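# Squeeze a grip trainer with one hand, then release

## Task

With a single gripper, press the grip trainer's two handles toward each other until they stop, keep them fully pressed for several seconds without easing off, then release so they spring apart again. When finished, the trainer must be standing upright on the table by itself, not held or propped by the robot, and the gripper must have opened and moved away from it.

## Robot and tools

Robot: two 6-joint arms, left_arm and right_arm, each ending in a parallel two-finger gripper. Every list of joints, in commands and in results, uses this order: waist (joint1), shoulder (joint2), elbow (joint3), wrist pitch (joint4), wrist yaw (joint5), wrist roll (joint6), with the finger opening after them.

Frame: all reported gripper poses share one scene frame. Its origin sits on the table surface midway between the arms, +z is up, +x reaches out over the table, and left_arm is on the +y side. The names left and right do not refer to image sides. Base roots: left_arm at (+0.020, +0.346, +0.199) m, quat_wxyz (+0.964, -0.199, +0.148, +0.095); right_arm at (-0.025, -0.273, +0.199) m, quat_wxyz (+0.966, +0.170, +0.180, +0.077). Bases are tilted, and any mounting plates plus the frame behind the arms count as fixed obstacles. The gripper's fingers point along its own +z and separate along its y. end_effector_position is the point between the pads, roughly 1 cm short of the fingertips; at long reach it may be somewhat off.

The command row: always 14 numbers in [-1, 1], covering both arms even when one is idle: left_arm's 6 joint values then its opening, then right_arm's 6 joint values then its opening. Joint values are scaled offsets, not angles: 1.0 equals 1.264 rad (waist), 1.32 (shoulder), 1.276 (elbow), 1.83 (wrist pitch), 1.686 (wrist yaw), 2.022 (wrist roll). Opening is absolute, not an offset: +1 fully open (0.094 m between pads), -1 closed.

execute_actions(actions): a list of up to 15 actions run in sequence. Each action is a table of up to 15 rows; each row lasts one 1/30 s step, and if fewer than 15 rows are given the last one is repeated to fill 15 steps. Joint offsets in every row of an action are counted from the joint angles at that action's start (for the first action, the angles in the latest result), not from the previous row. An empty list simply returns the current state and images.

move(target, speed, blocking): target is one 14-number row; its joint offsets are counted from the Joint positions in the latest result that showed them. All joints travel proportionally, so the gripper follows a curve and nothing slows for obstacles or the other arm. speed (rad/s, 0.01 to 2, default 0.5) caps the joint with farthest to go; a path lasts between 0.5 and 10 s. Finger values are applied at the start. blocking=false returns after 0.5 s while motion continues; then use wait or stop before sending more. The result adds a move: line with the outcome (done, off_target, moving, held, fault), limits=held or limits=none, and each arm's joint farthest from target.

wait(seconds, 0 to 10): arms keep their last command. stop(): brakes a running move (needs some room). zoom_image(camera, region [x0, y0, x1, y1] in pixels, at most 504 by 504): closer look at cam_head_left, cam_head_right, cam_high, cam_low, cam_left_wrist or cam_right_wrist (all 672x504). read_manual(section="licences") only gives licence text. finished_scene(scene) ends the scene irreversibly; call it only once the trainer is upright, released and the arm is clear.

Joint ranges (rad): waist -2.880 to 2.880, shoulder 0.000 to 3.142, elbow 0.000 to 3.019, wrist pitch -1.693 to 1.571, wrist yaw -1.571 to 1.571, wrist roll -2.094 to 2.094. Asking for more than 0.019 rad beyond a limit gets the action refused for both arms; a malformed action or a bad first action voids the whole call. Real limits vary by about 0.019 rad; a joint pushed onto its end produces "joint sent to its limit".

Motion behaviour: joint speed is capped, so large offsets span several actions. Each step, a joint's target may lead its measured angle by at most 0.264 (waist), 0.32 (shoulder), 0.276 (elbow), 0.33 (wrist pitch), 0.186 (wrist yaw), 0.522 (wrist roll) rad, and targets are pulled back if they would shift the gripper over 70 mm. An unfinished motion may need re-commanding. Sending all-zero offsets can let an arm droop gradually; to hold a pose, command back toward the desired angles, then zeros. The robot keeps executing its last command while you compose a reply.

Result lines: per-arm gripper pose; Joint positions and Joint velocities (rad, rad/s, then pad gap in m); Joint targets (angles currently being driven toward); joint torques (offset and noisy); step readings, with HELD marking held-back steps; "joint command not followed" when a clearance check altered targets; FAULT, MOTOR HOT (from 85 °C) and OVER-TEMPERATURE FAULT (at 100 °C the arm goes limp and drops).

Gripping: grip_measured is the measured opening on the command scale (each gripper may be off by about 1 mm). To keep squeezing, command roughly 0.03 below grip_measured, or further for a firm squeeze; pads deliver about 50 to 62 N each. To press harder in a move, aim beyond the contact; faster contact strikes harder.

Avoid: knocking anything off the table (task fails), the arms touching or shoving each other, slamming, dropping or tipping the trainer, very hard pushes, and long heavy holding that heats motors. Finish with the trainer standing upright unaided and the gripper open and withdrawn.

Each tool is called after "Call:" in YAML: its name, and indented under it one key for each argument.

## Session

Call:
execute_actions:
  actions: []

Scene clock: 0.00 s.
left_arm: end_effector_position=(+0.2011, +0.8940, +0.3698) grip_measured=+1.000 end_effector_quat_wxyz=(+0.116, -0.036, +0.993, -0.003) | right_arm: end_effector_position=(+0.5055, +0.2897, +0.3325) grip_measured=+1.000 end_effector_quat_wxyz=(-0.160, +0.732, -0.603, +0.274)
Joint names: [waist, shoulder, elbow, wrist pitch, wrist yaw, wrist roll]
Joint positions: left_arm=[ 1.309  1.212  1.513 -1.387  0.453  1.371  0.094] | right_arm=[ 0.949  2.365  2.229 -1.191  1.09  -0.894  0.094]
Joint velocities: left_arm=[ 0.005 -0.005 -0.012  0.012 -0.037 -0.066  0.   ] | right_arm=[ 0.015  0.015  0.007  0.002 -0.066  0.022  0.   ]
Joint torques (N m, as the arm reports them, + toward a larger angle): no reading
Motor temperatures (°C, as the motors report them): left_arm=[21 22 19 19 19 21] | right_arm=[22 22 19 17 18 18]
Joint targets: left_arm=[1.309 1.218 1.534 -1.386 0.452 1.371] | right_arm=[0.942 2.378 2.249 -1.190 1.089 -0.895]

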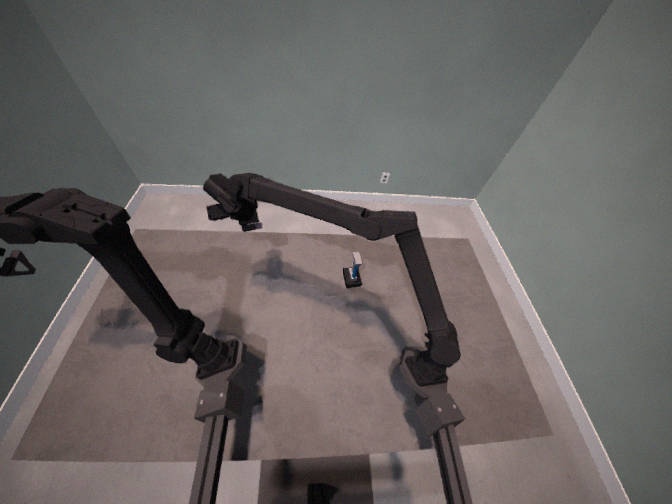

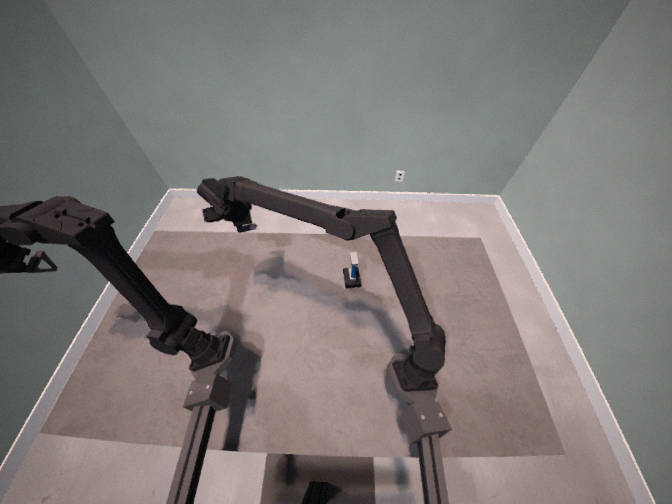

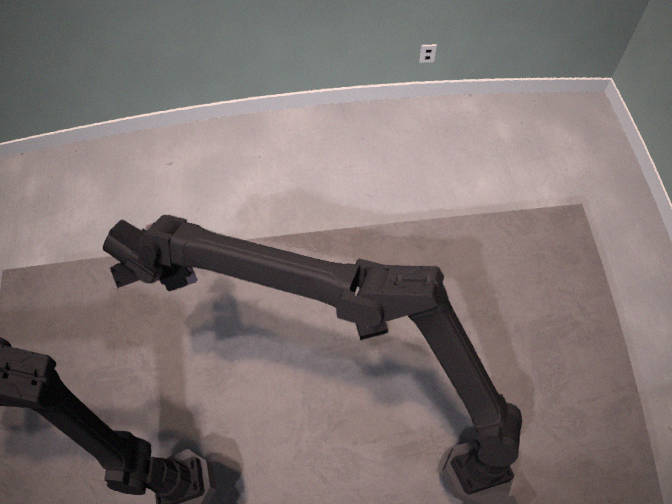

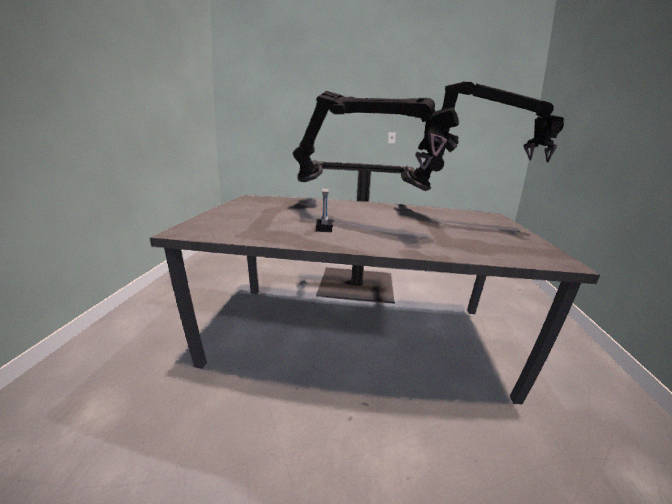

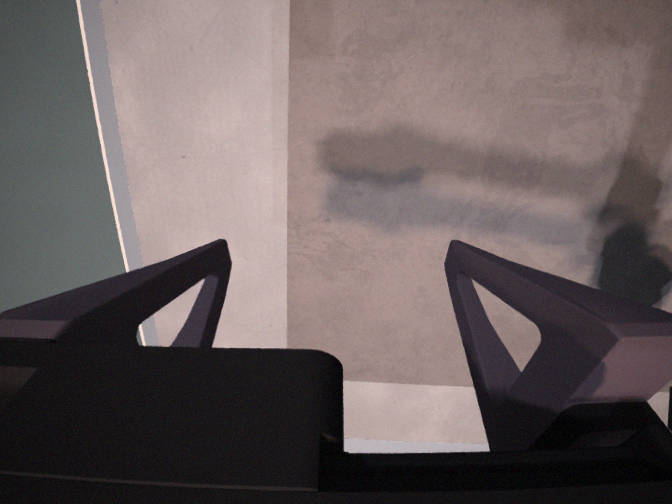

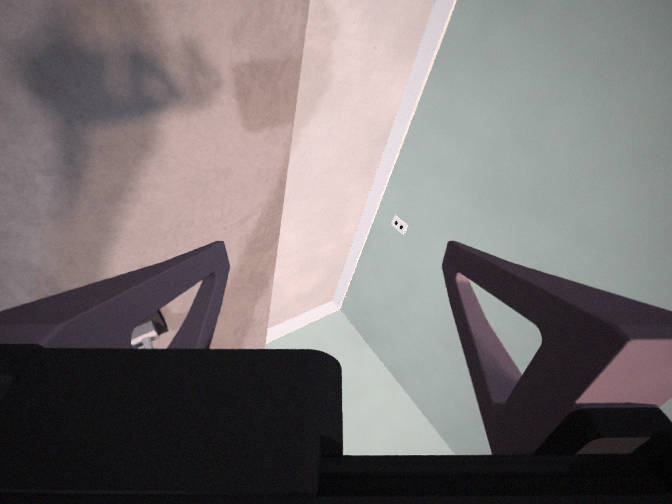

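Call:
zoom_image:
  camera: "cam_head_left"
  region: [305, 235, 405, 310]

Call:
zoom_image:
  camera: "cam_head_right"
  region: [305, 235, 405, 310]

Call:
zoom_image:
  camera: "cam_low"
  region: [275, 175, 375, 250]

Region (305, 235, 405, 310) of cam_head_left's 672x504 image, scaled by 5.040, with more detail than that image has; it fills the top 378 rows of this view, and the rest is white.

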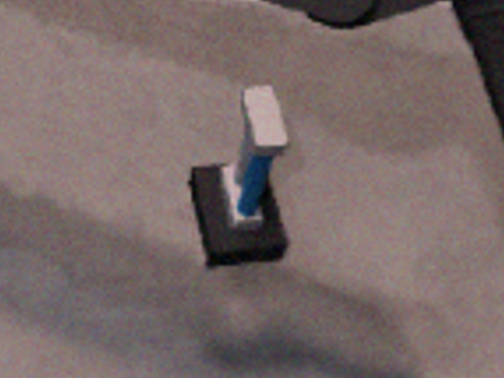

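Region (305, 235, 405, 310) of cam_head_right's 672x504 image, scaled by 5.040, with more detail than that image has; it fills the top 378 rows of this view, and the rest is white.

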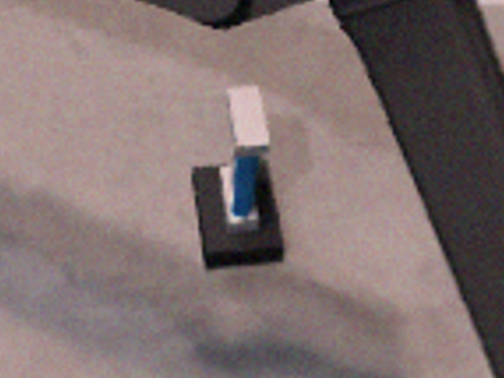

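Region (275, 175, 375, 250) of cam_low's 672x504 image, scaled by 5.040, with more detail than that image has; it fills the top 378 rows of this view, and the rest is white.

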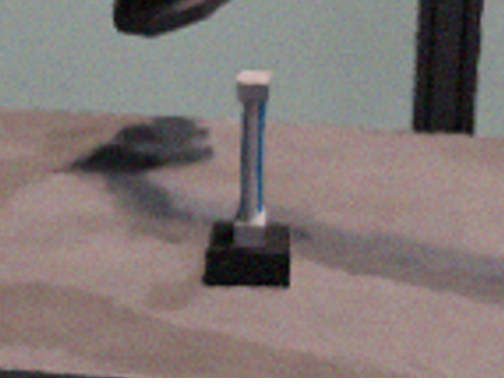

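Call:
move:
  target: [-0.712, 0.15, -0.729, 1.0, 0.1, -0.1, 1, -1.0, -0.6, -0.8, 0, 0, 0, 1]
  speed: 1.5

Scene clock: 3.77 s.
left_arm: end_effector_position=(+0.4883, +0.5606, +0.1430) grip_measured=+1.000 end_effector_quat_wxyz=(+0.505, +0.297, +0.809, +0.046) | right_arm: end_effector_position=(+0.4364, -0.5235, +0.1718) grip_measured=+1.000 end_effector_quat_wxyz=(-0.349, -0.421, +0.797, -0.258)
Joint names: [waist, shoulder, elbow, wrist pitch, wrist yaw, wrist roll]
Joint positions: left_arm=[0.409 1.401 0.583 0.427 0.62  1.185 0.094] | right_arm=[-0.31   1.565  1.212 -1.191  1.091 -0.894  0.094]
Joint velocities: left_arm=[ 0.005 -0.015  0.002 -0.012  0.022  0.066  0.   ] | right_arm=[-0.024 -0.015 -0.007  0.007 -0.022 -0.022  0.   ]
Joint torques (N m, as the arm reports them, + toward a larger angle): left_arm=[ -1.88 -10.59   4.66   2.19   0.43  -0.15] | right_arm=[  2.67 -14.77   6.2   -0.44   0.47  -0.03]
Motor temperatures (°C, as the motors report them): left_arm=[21 22 19 19 19 21] | right_arm=[22 23 19 17 18 18]
Joint targets: left_arm=[0.410 1.410 0.583 0.443 0.621 1.169] | right_arm=[-0.315 1.573 1.209 -1.191 1.090 -0.894]
move: done; limits=none; left_arm: farthest joint: the wrist pitch, 0.016 radians from its target (1.830 radians at the start); right_arm: farthest joint: the shoulder, 0.008 radians from its target (0.792 radians at the start)

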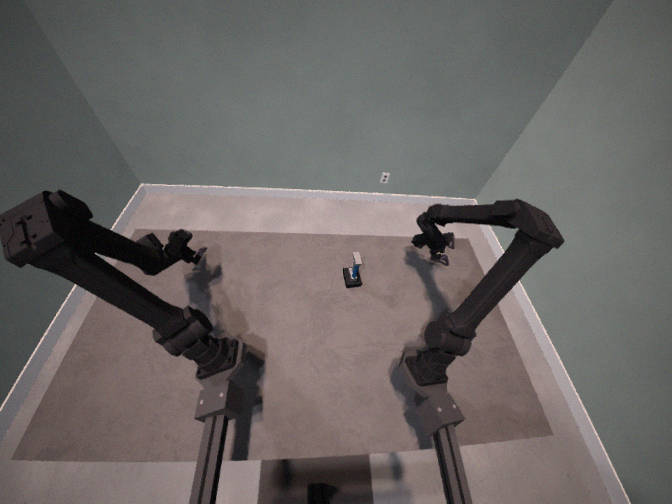

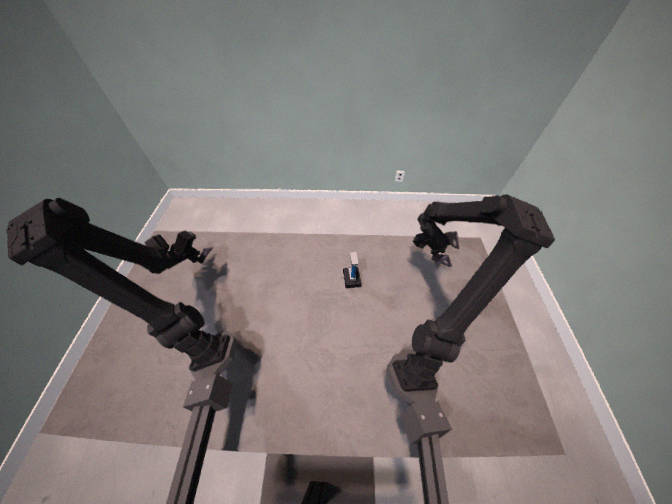

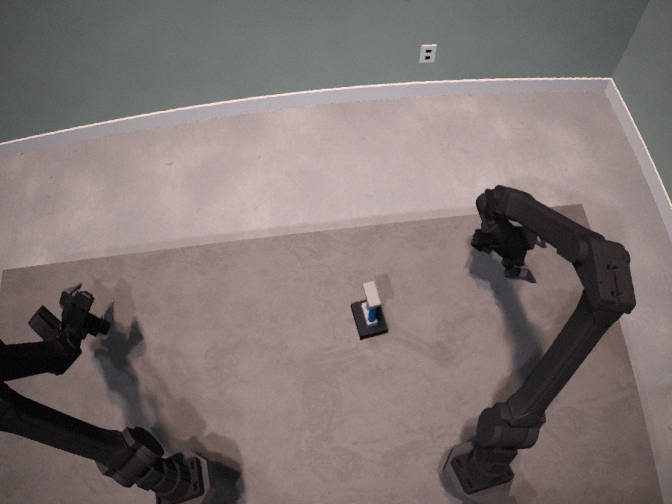

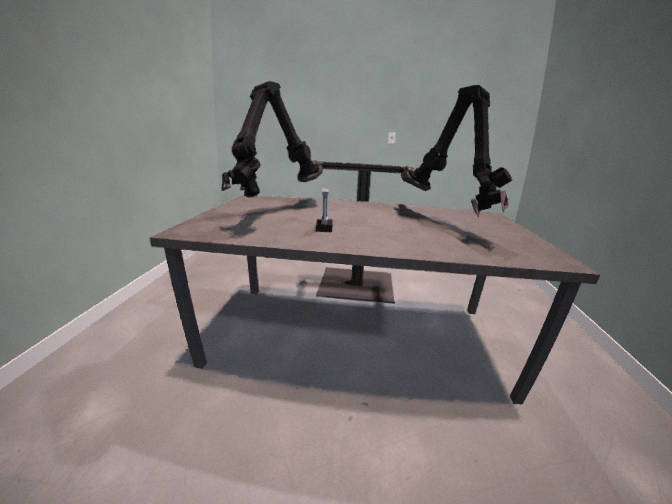

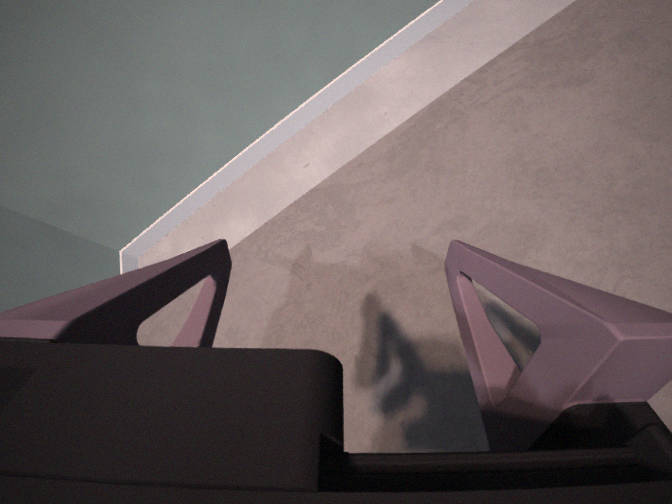

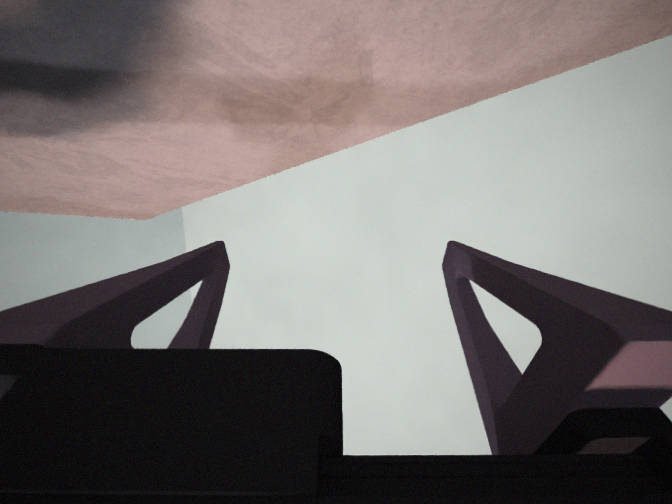

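Call:
move:
  target: [-0.7277, 0.4478, 0, 0.0675, 0.0947, -0.0619, 1, -0.004, 0.006, 0, 0, 0, 0, 1]
  speed: 1.2

Scene clock: 5.53 s.
left_arm: end_effector_position=(+0.3652, +0.0636, +0.1421) grip_measured=+1.000 end_effector_quat_wxyz=(+0.475, +0.522, +0.570, -0.419) | right_arm: end_effector_position=(+0.4364, -0.5235, +0.1718) grip_measured=+1.000 end_effector_quat_wxyz=(-0.349, -0.421, +0.797, -0.258)
Joint names: [waist, shoulder, elbow, wrist pitch, wrist yaw, wrist roll]
Joint positions: left_arm=[-0.527  1.996  0.583  0.535  0.779  1.075  0.094] | right_arm=[-0.31   1.565  1.212 -1.191  1.091 -0.894  0.094]
Joint velocities: left_arm=[-0.015 -0.005  0.002 -0.007 -0.11   0.022  0.   ] | right_arm=[-0.015 -0.005 -0.017  0.002 -0.022  0.007  0.   ]
Joint torques (N m, as the arm reports them, + toward a larger angle): left_arm=[ -5.42 -10.93   1.72   1.77   0.56  -0.11] | right_arm=[  2.7  -14.64   6.62  -0.45   0.54  -0.04]
Motor temperatures (°C, as the motors report them): left_arm=[21 22 19 19 19 21] | right_arm=[22 23 20 17 18 18]
Joint targets: left_arm=[-0.511 1.992 0.583 0.550 0.780 1.059] | right_arm=[-0.315 1.573 1.212 -1.191 1.091 -0.894]
move: done; limits=none; left_arm: farthest joint: the waist, 0.016 radians from its target (0.920 radians at the start); right_arm: farthest joint: the shoulder, 0.007 radians from its target (0.007 radians at the start)

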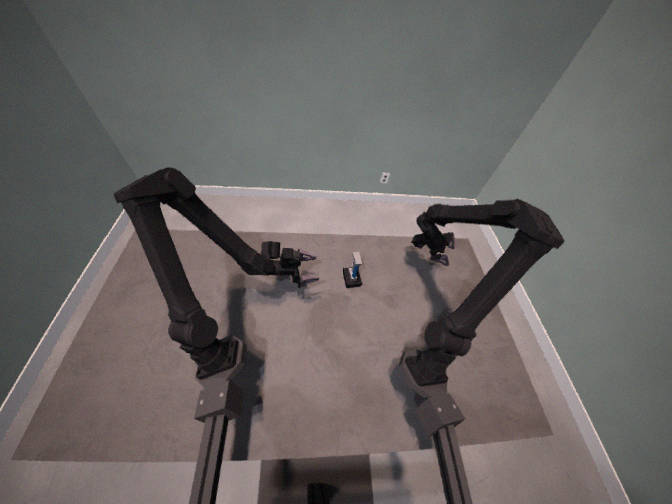

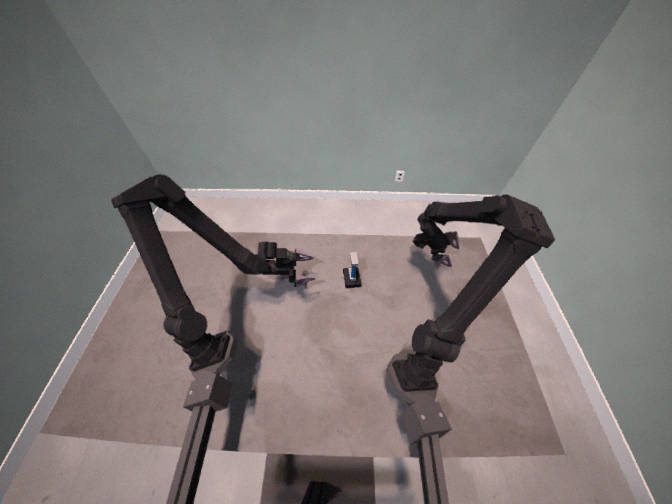

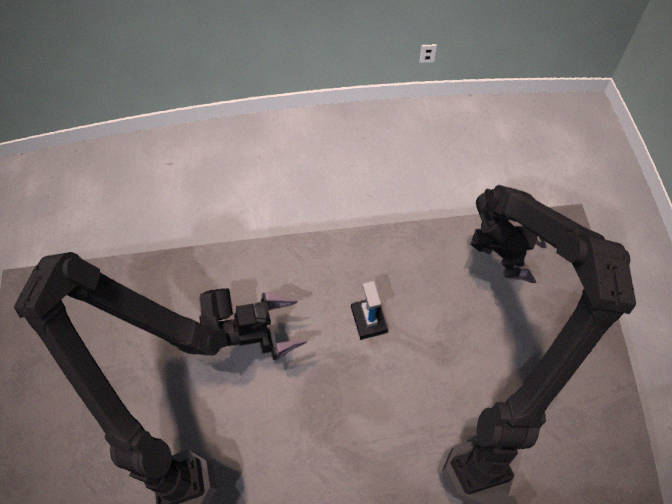

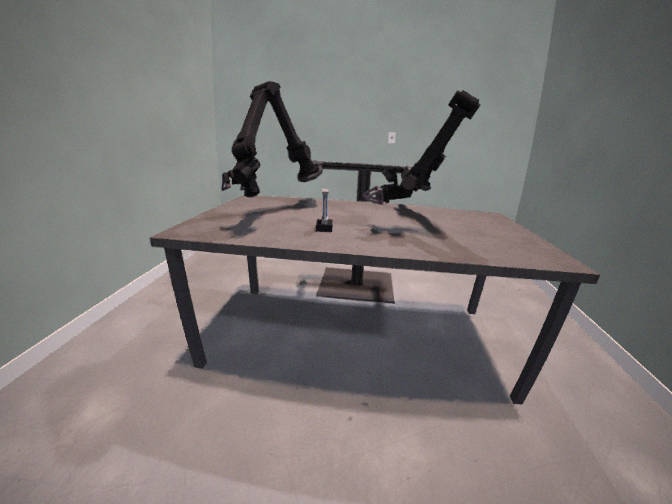

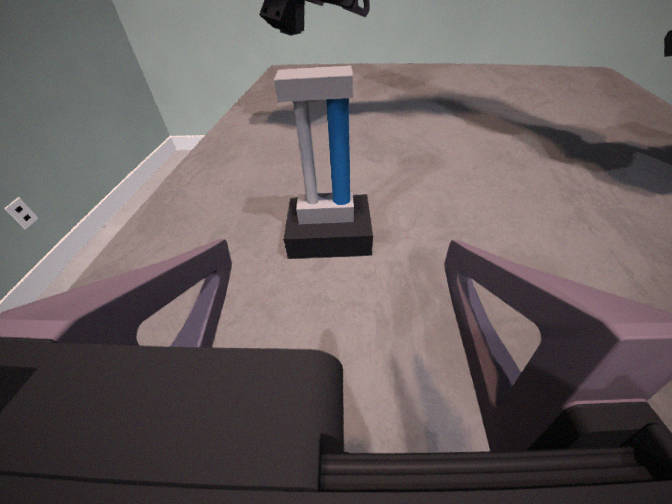

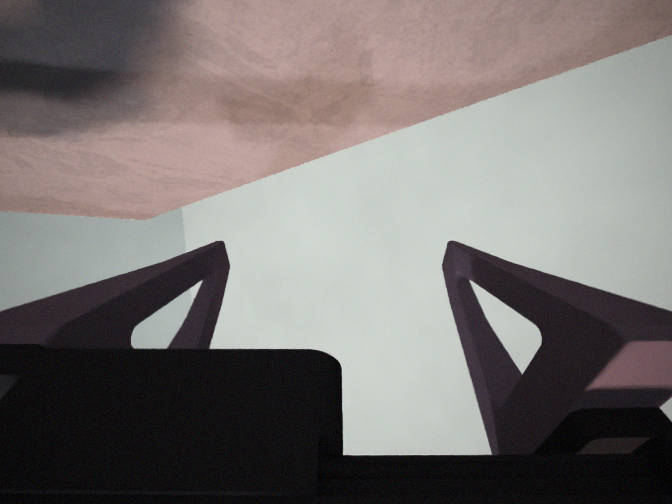

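Call:
move:
  target: [-0.142, 0.2942, 0.2237, 0.1789, -0.0324, -0.1326, 1, -0.004, 0.006, 0, 0, 0, 0, 1]
  speed: 0.7

Scene clock: 7.93 s.
left_arm: end_effector_position=(+0.3822, -0.0650, +0.0988) grip_measured=+1.000 end_effector_quat_wxyz=(+0.498, +0.494, +0.554, -0.449) | right_arm: end_effector_position=(+0.4364, -0.5235, +0.1718) grip_measured=+1.000 end_effector_quat_wxyz=(-0.349, -0.421, +0.797, -0.258)
Joint names: [waist, shoulder, elbow, wrist pitch, wrist yaw, wrist roll]
Joint positions: left_arm=[-0.705  2.385  0.859  0.846  0.727  0.822  0.094] | right_arm=[-0.31   1.565  1.212 -1.191  1.091 -0.894  0.094]
Joint velocities: left_arm=[ 0.005 -0.005  0.002  0.007 -0.007 -0.007  0.   ] | right_arm=[ 0.005 -0.005  0.012 -0.007  0.066  0.007  0.   ]
Joint torques (N m, as the arm reports them, + toward a larger angle): left_arm=[ -8.83 -13.68   2.86   2.18   0.36  -0.1 ] | right_arm=[  2.45 -14.68   6.49  -0.47   0.53  -0.04]
Motor temperatures (°C, as the motors report them): left_arm=[21 22 19 19 19 21] | right_arm=[22 23 20 17 18 18]
Joint targets: left_arm=[-0.706 2.385 0.868 0.862 0.724 0.807] | right_arm=[-0.315 1.573 1.212 -1.191 1.091 -0.894]
move: done; limits=none; left_arm: farthest joint: the wrist pitch, 0.017 radians from its target (0.328 radians at the start); right_arm: farthest joint: the shoulder, 0.007 radians from its target (0.007 radians at the start)

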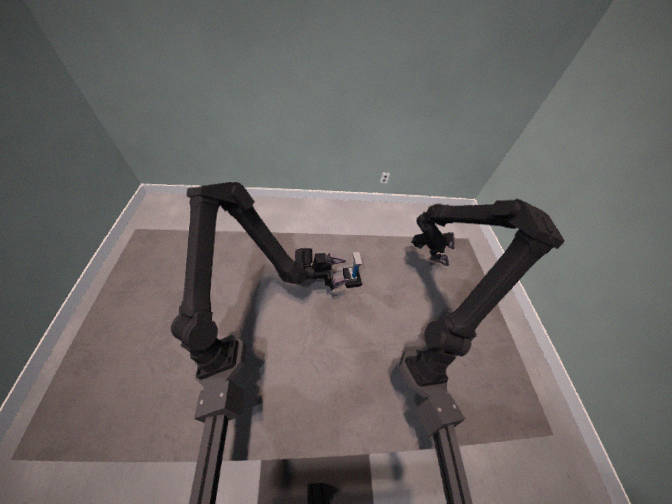

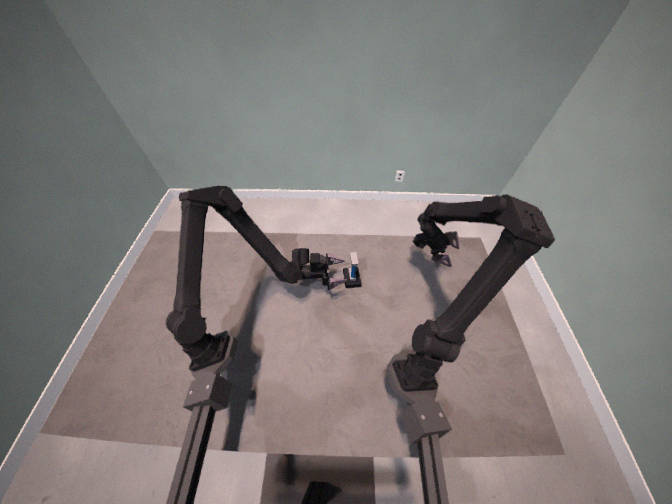

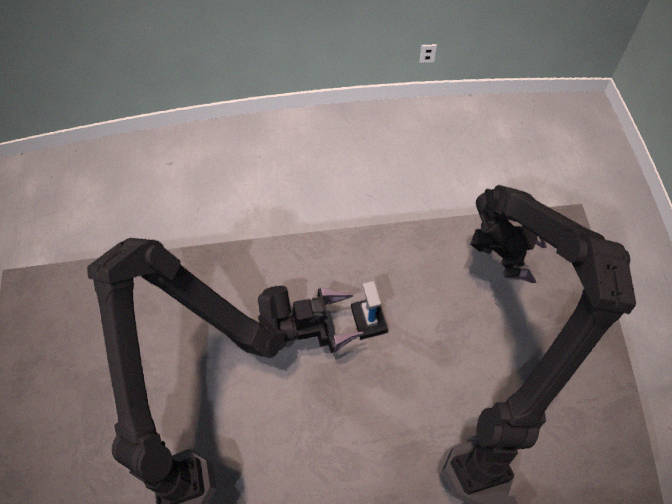

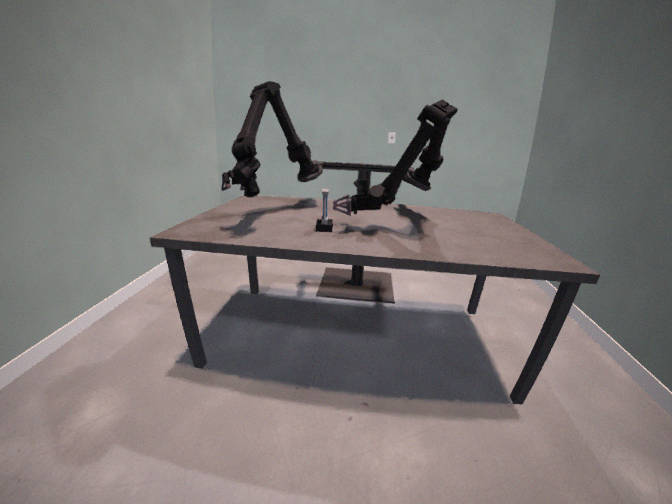

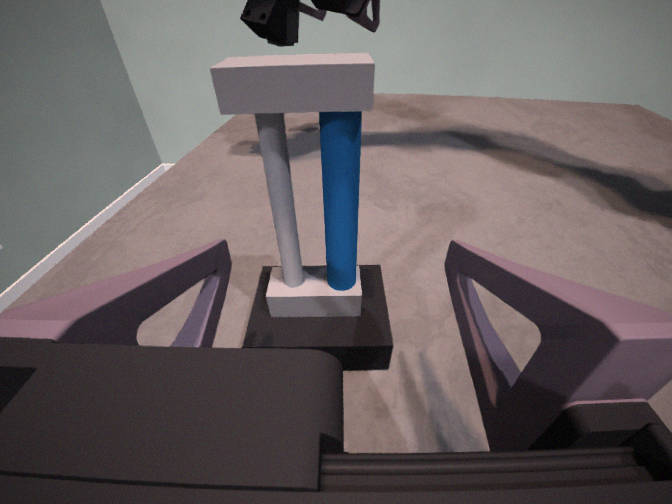

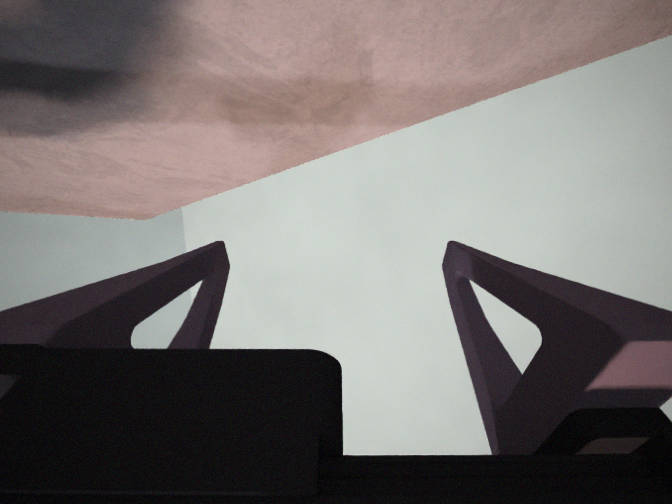

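Call:
move:
  target: [-0.0598, 0.0774, 0.127, -0.0151, -0.0364, -0.0349, 1, -0.004, 0.006, 0, 0, 0, 0, 1]
  speed: 0.3

Scene clock: 9.73 s.
left_arm: end_effector_position=(+0.3999, -0.1195, +0.0919) grip_measured=+1.000 end_effector_quat_wxyz=(+0.501, +0.493, +0.554, -0.446) | right_arm: end_effector_position=(+0.4364, -0.5235, +0.1718) grip_measured=+1.000 end_effector_quat_wxyz=(-0.349, -0.421, +0.797, -0.258)
Joint names: [waist, shoulder, elbow, wrist pitch, wrist yaw, wrist roll]
Joint positions: left_arm=[-0.773  2.472  1.007  0.829  0.669  0.767  0.094] | right_arm=[-0.31   1.565  1.212 -1.191  1.091 -0.894  0.094]
Joint velocities: left_arm=[ 0.005 -0.005 -0.002 -0.012  0.051 -0.007  0.   ] | right_arm=[-0.005 -0.005 -0.007 -0.012  0.051 -0.007  0.   ]
Joint torques (N m, as the arm reports them, + toward a larger angle): left_arm=[-10.17 -13.98   4.25   1.13   0.32  -0.14] | right_arm=[  2.57 -14.51   6.46  -0.51   0.53  -0.03]
Motor temperatures (°C, as the motors report them): left_arm=[21 22 19 19 19 21] | right_arm=[22 23 20 17 18 18]
Joint targets: left_arm=[-0.780 2.487 1.021 0.818 0.666 0.752] | right_arm=[-0.315 1.573 1.212 -1.191 1.091 -0.894]
move: done; limits=none; left_arm: farthest joint: the wrist roll, 0.016 radians from its target (0.070 radians at the start); right_arm: farthest joint: the shoulder, 0.007 radians from its target (0.007 radians at the start)

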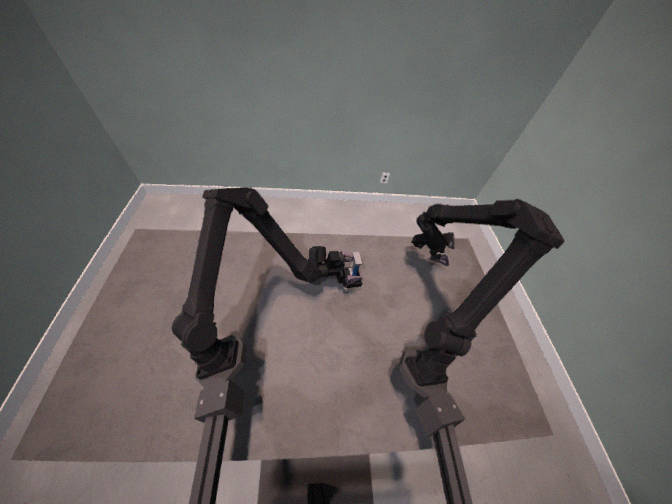

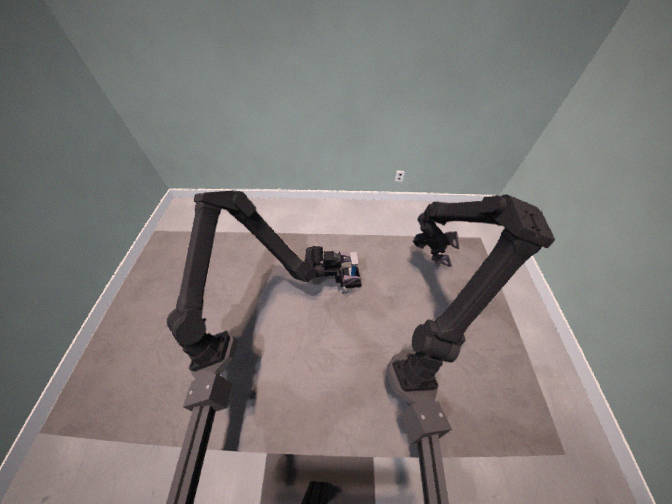

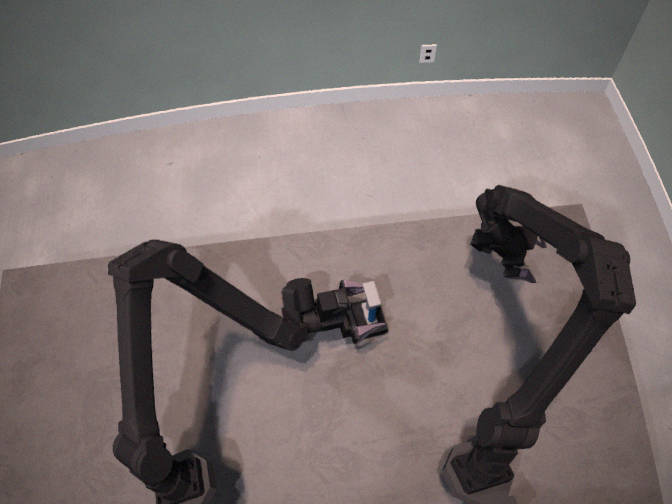

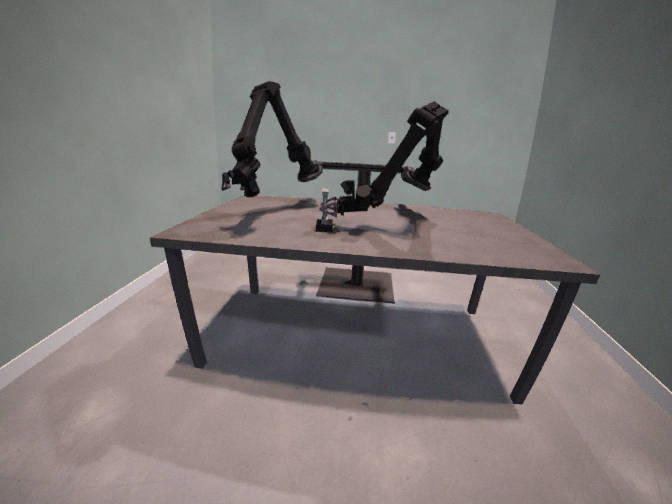

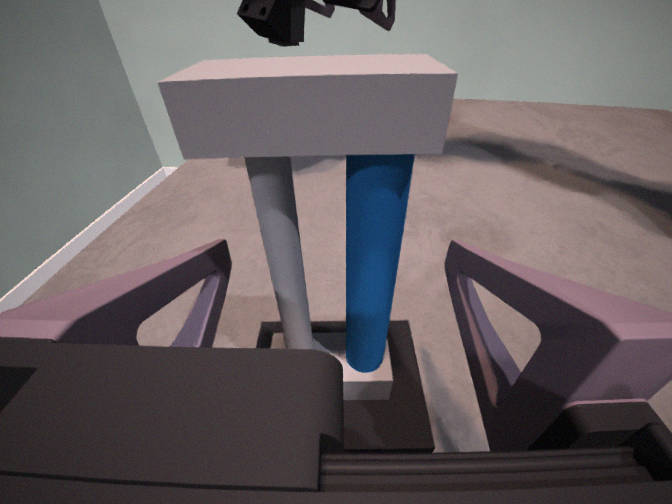

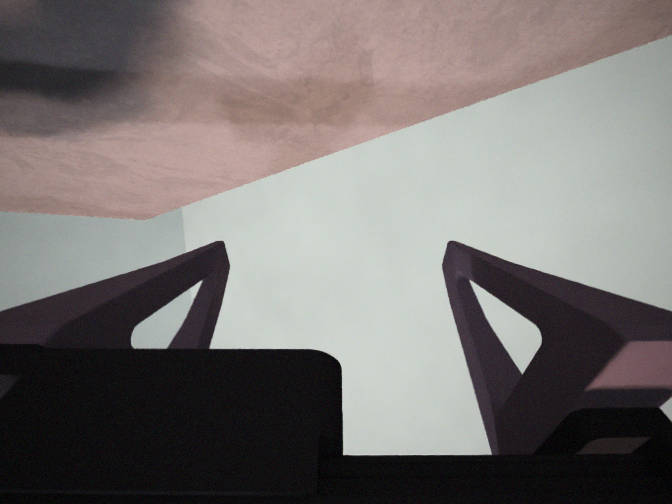

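Call:
zoom_image:
  camera: "cam_low"
  region: [290, 175, 390, 250]

Call:
zoom_image:
  camera: "cam_high"
  region: [300, 265, 420, 355]

Region (290, 175, 390, 250) of cam_low's 672x504 image, scaled by 5.040, with more detail than that image has; it fills the top 378 rows of this view, and the rest is white.

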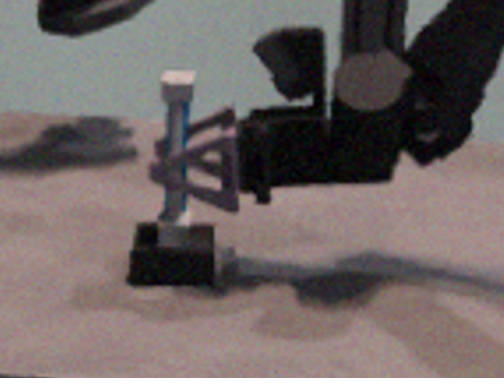

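Region (300, 265, 420, 355) of cam_high's 672x504 image, scaled by 4.200, with more detail than that image has; it fills the top 378 rows of this view, and the rest is white.

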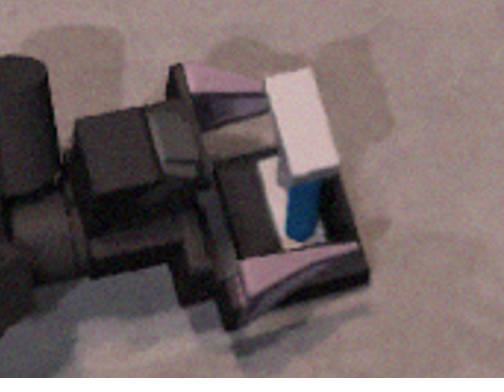

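Call:
execute_actions:
  actions:
    - [[-0.0055,0.0114,0.011,-0.006,-0.0018,-0.0074,0.9,-0.004,0.006,0,0,0,0,1],[-0.0055,0.0114,0.011,-0.006,-0.0018,-0.0074,0.8,-0.004,0.006,0,0,0,0,1],[-0.0055,0.0114,0.011,-0.006,-0.0018,-0.0074,0.7,-0.004,0.006,0,0,0,0,1],[-0.0055,0.0114,0.011,-0.006,-0.0018,-0.0074,0.6,-0.004,0.006,0,0,0,0,1],[-0.0055,0.0114,0.011,-0.006,-0.0018,-0.0074,0.5,-0.004,0.006,0,0,0,0,1],[-0.0055,0.0114,0.011,-0.006,-0.0018,-0.0074,0.45,-0.004,0.006,0,0,0,0,1],[-0.0055,0.0114,0.011,-0.006,-0.0018,-0.0074,0.4,-0.004,0.006,0,0,0,0,1],[-0.0055,0.0114,0.011,-0.006,-0.0018,-0.0074,0.35,-0.004,0.006,0,0,0,0,1],[-0.0055,0.0114,0.011,-0.006,-0.0018,-0.0074,0.3,-0.004,0.006,0,0,0,0,1],[-0.0055,0.0114,0.011,-0.006,-0.0018,-0.0074,0.25,-0.004,0.006,0,0,0,0,1],[-0.0055,0.0114,0.011,-0.006,-0.0018,-0.0074,0.2,-0.004,0.006,0,0,0,0,1],[-0.0055,0.0114,0.011,-0.006,-0.0018,-0.0074,0.15,-0.004,0.006,0,0,0,0,1],[-0.0055,0.0114,0.011,-0.006,-0.0018,-0.0074,0.1,-0.004,0.006,0,0,0,0,1],[-0.0055,0.0114,0.011,-0.006,-0.0018,-0.0074,0.05,-0.004,0.006,0,0,0,0,1],[-0.0055,0.0114,0.011,-0.006,-0.0018,-0.0074,0.0,-0.004,0.006,0,0,0,0,1]]
    - [[-0.0055,0.0114,0.011,-0.006,-0.0018,-0.0074,-0.05,-0.004,0.006,0,0,0,0,1],[-0.0055,0.0114,0.011,-0.006,-0.0018,-0.0074,-0.1,-0.004,0.006,0,0,0,0,1],[-0.0055,0.0114,0.011,-0.006,-0.0018,-0.0074,-0.15,-0.004,0.006,0,0,0,0,1],[-0.0055,0.0114,0.011,-0.006,-0.0018,-0.0074,-0.2,-0.004,0.006,0,0,0,0,1],[-0.0055,0.0114,0.011,-0.006,-0.0018,-0.0074,-0.25,-0.004,0.006,0,0,0,0,1],[-0.0055,0.0114,0.011,-0.006,-0.0018,-0.0074,-0.3,-0.004,0.006,0,0,0,0,1],[-0.0055,0.0114,0.011,-0.006,-0.0018,-0.0074,-0.35,-0.004,0.006,0,0,0,0,1],[-0.0055,0.0114,0.011,-0.006,-0.0018,-0.0074,-0.4,-0.004,0.006,0,0,0,0,1],[-0.0055,0.0114,0.011,-0.006,-0.0018,-0.0074,-0.45,-0.004,0.006,0,0,0,0,1],[-0.0055,0.0114,0.011,-0.006,-0.0018,-0.0074,-0.5,-0.004,0.006,0,0,0,0,1],[-0.0055,0.0114,0.011,-0.006,-0.0018,-0.0074,-0.6,-0.004,0.006,0,0,0,0,1],[-0.0055,0.0114,0.011,-0.006,-0.0018,-0.0074,-0.7,-0.004,0.006,0,0,0,0,1],[-0.0055,0.0114,0.011,-0.006,-0.0018,-0.0074,-0.8,-0.004,0.006,0,0,0,0,1],[-0.0055,0.0114,0.011,-0.006,-0.0018,-0.0074,-0.9,-0.004,0.006,0,0,0,0,1],[-0.0055,0.0114,0.011,-0.006,-0.0018,-0.0074,-1.0,-0.004,0.006,0,0,0,0,1]]

Scene clock: 11.47 s.
left_arm: end_effector_position=(+0.3974, -0.1211, +0.0923) grip_measured=-0.312 end_effector_quat_wxyz=(+0.498, +0.492, +0.554, -0.451) | right_arm: end_effector_position=(+0.4364, -0.5235, +0.1718) grip_measured=+1.000 end_effector_quat_wxyz=(-0.349, -0.421, +0.797, -0.258)
Joint names: [waist, shoulder, elbow, wrist pitch, wrist yaw, wrist roll]
Joint positions: left_arm=[-0.776  2.474  1.009  0.825  0.674  0.76   0.032] | right_arm=[-0.31   1.565  1.212 -1.191  1.091 -0.894  0.094]
Joint velocities: left_arm=[-0.005 -0.005 -0.007 -0.012  0.037 -0.066 -0.   ] | right_arm=[ 0.015  0.005  0.032  0.012 -0.051  0.007  0.   ]
Joint torques (N m, as the arm reports them, + toward a larger angle): left_arm=[-10.25 -14.     4.07   1.28   0.1   -0.05] | right_arm=[  2.7  -14.76   6.61  -0.46   0.53  -0.04]
Motor temperatures (°C, as the motors report them): left_arm=[21 22 19 19 19 21] | right_arm=[22 23 20 17 18 18]
Joint targets: left_arm=[-0.781 2.488 1.021 0.818 0.665 0.752] | right_arm=[-0.315 1.573 1.212 -1.191 1.091 -0.894]
Step readings (joint positions; steps 1 to 15: 1st action; 16 to 30: 2nd action):
0: left_arm=[-0.773 2.472 1.007 0.829 0.669 0.767] | right_arm=[-0.310 1.565 1.212 -1.191 1.091 -0.894]
1: left_arm=[-0.773 2.472 1.007 0.829 0.669 0.767] | right_arm=[-0.310 1.565 1.212 -1.191 1.091 -0.894]
2: left_arm=[-0.773 2.472 1.007 0.829 0.669 0.767] | right_arm=[-0.310 1.565 1.212 -1.191 1.091 -0.894]
4: left_arm=[-0.773 2.472 1.007 0.829 0.669 0.767] | right_arm=[-0.310 1.565 1.212 -1.191 1.091 -0.894]
8: left_arm=[-0.773 2.472 1.007 0.829 0.669 0.767] | right_arm=[-0.310 1.565 1.212 -1.191 1.091 -0.894]
15: left_arm=[-0.773 2.472 1.007 0.829 0.669 0.766] | right_arm=[-0.310 1.565 1.212 -1.191 1.091 -0.894]
16: left_arm=[-0.773 2.472 1.008 0.829 0.667 0.766] | right_arm=[-0.310 1.565 1.212 -1.191 1.091 -0.894]
17: left_arm=[-0.773 2.472 1.009 0.829 0.667 0.764] | right_arm=[-0.310 1.565 1.212 -1.191 1.091 -0.894]
19: left_arm=[-0.775 2.472 1.009 0.827 0.669 0.761] | right_arm=[-0.310 1.565 1.212 -1.191 1.091 -0.894]
23: left_arm=[-0.776 2.474 1.009 0.825 0.674 0.760] | right_arm=[-0.310 1.565 1.212 -1.191 1.091 -0.894]
30: Joint positions above

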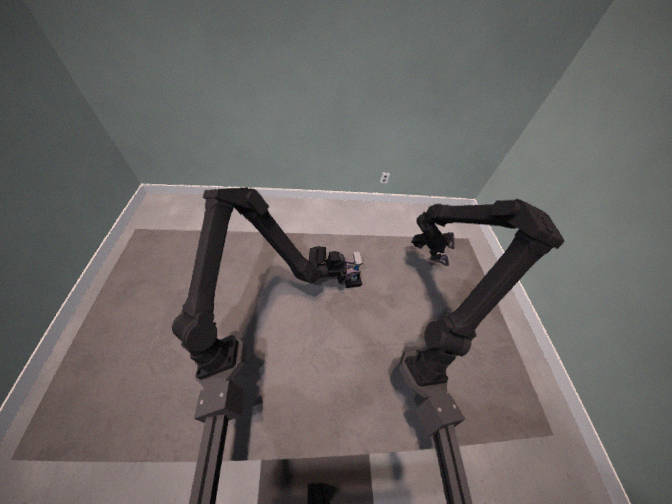

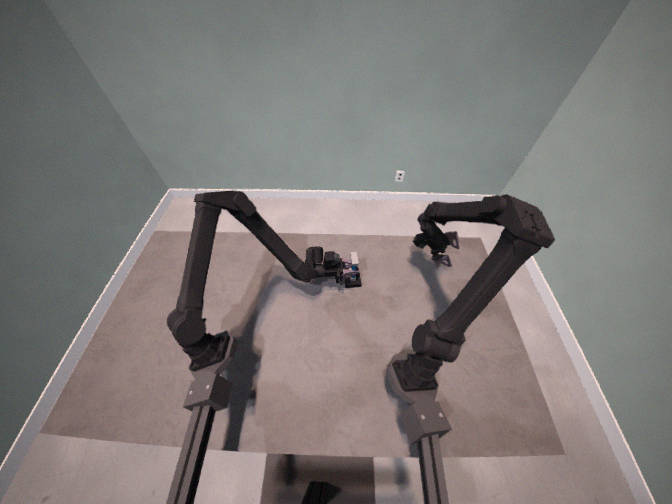

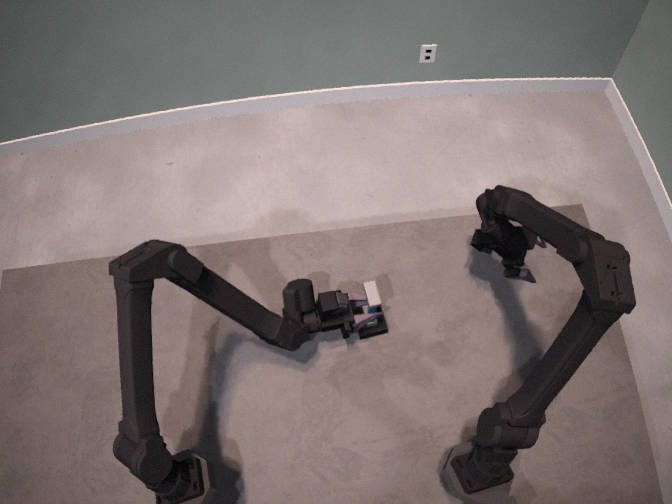

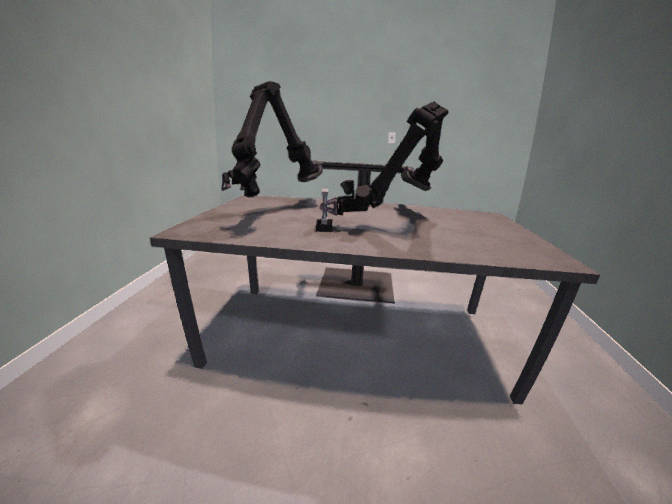

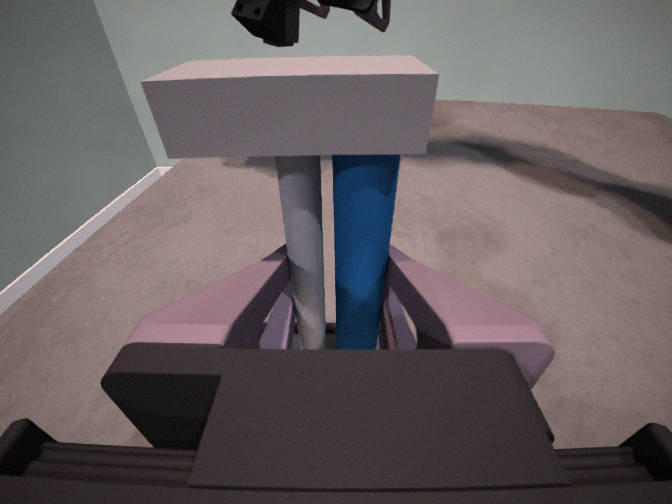

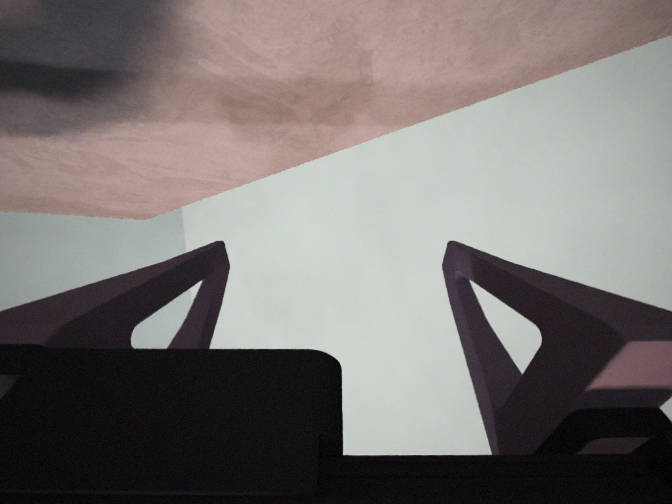

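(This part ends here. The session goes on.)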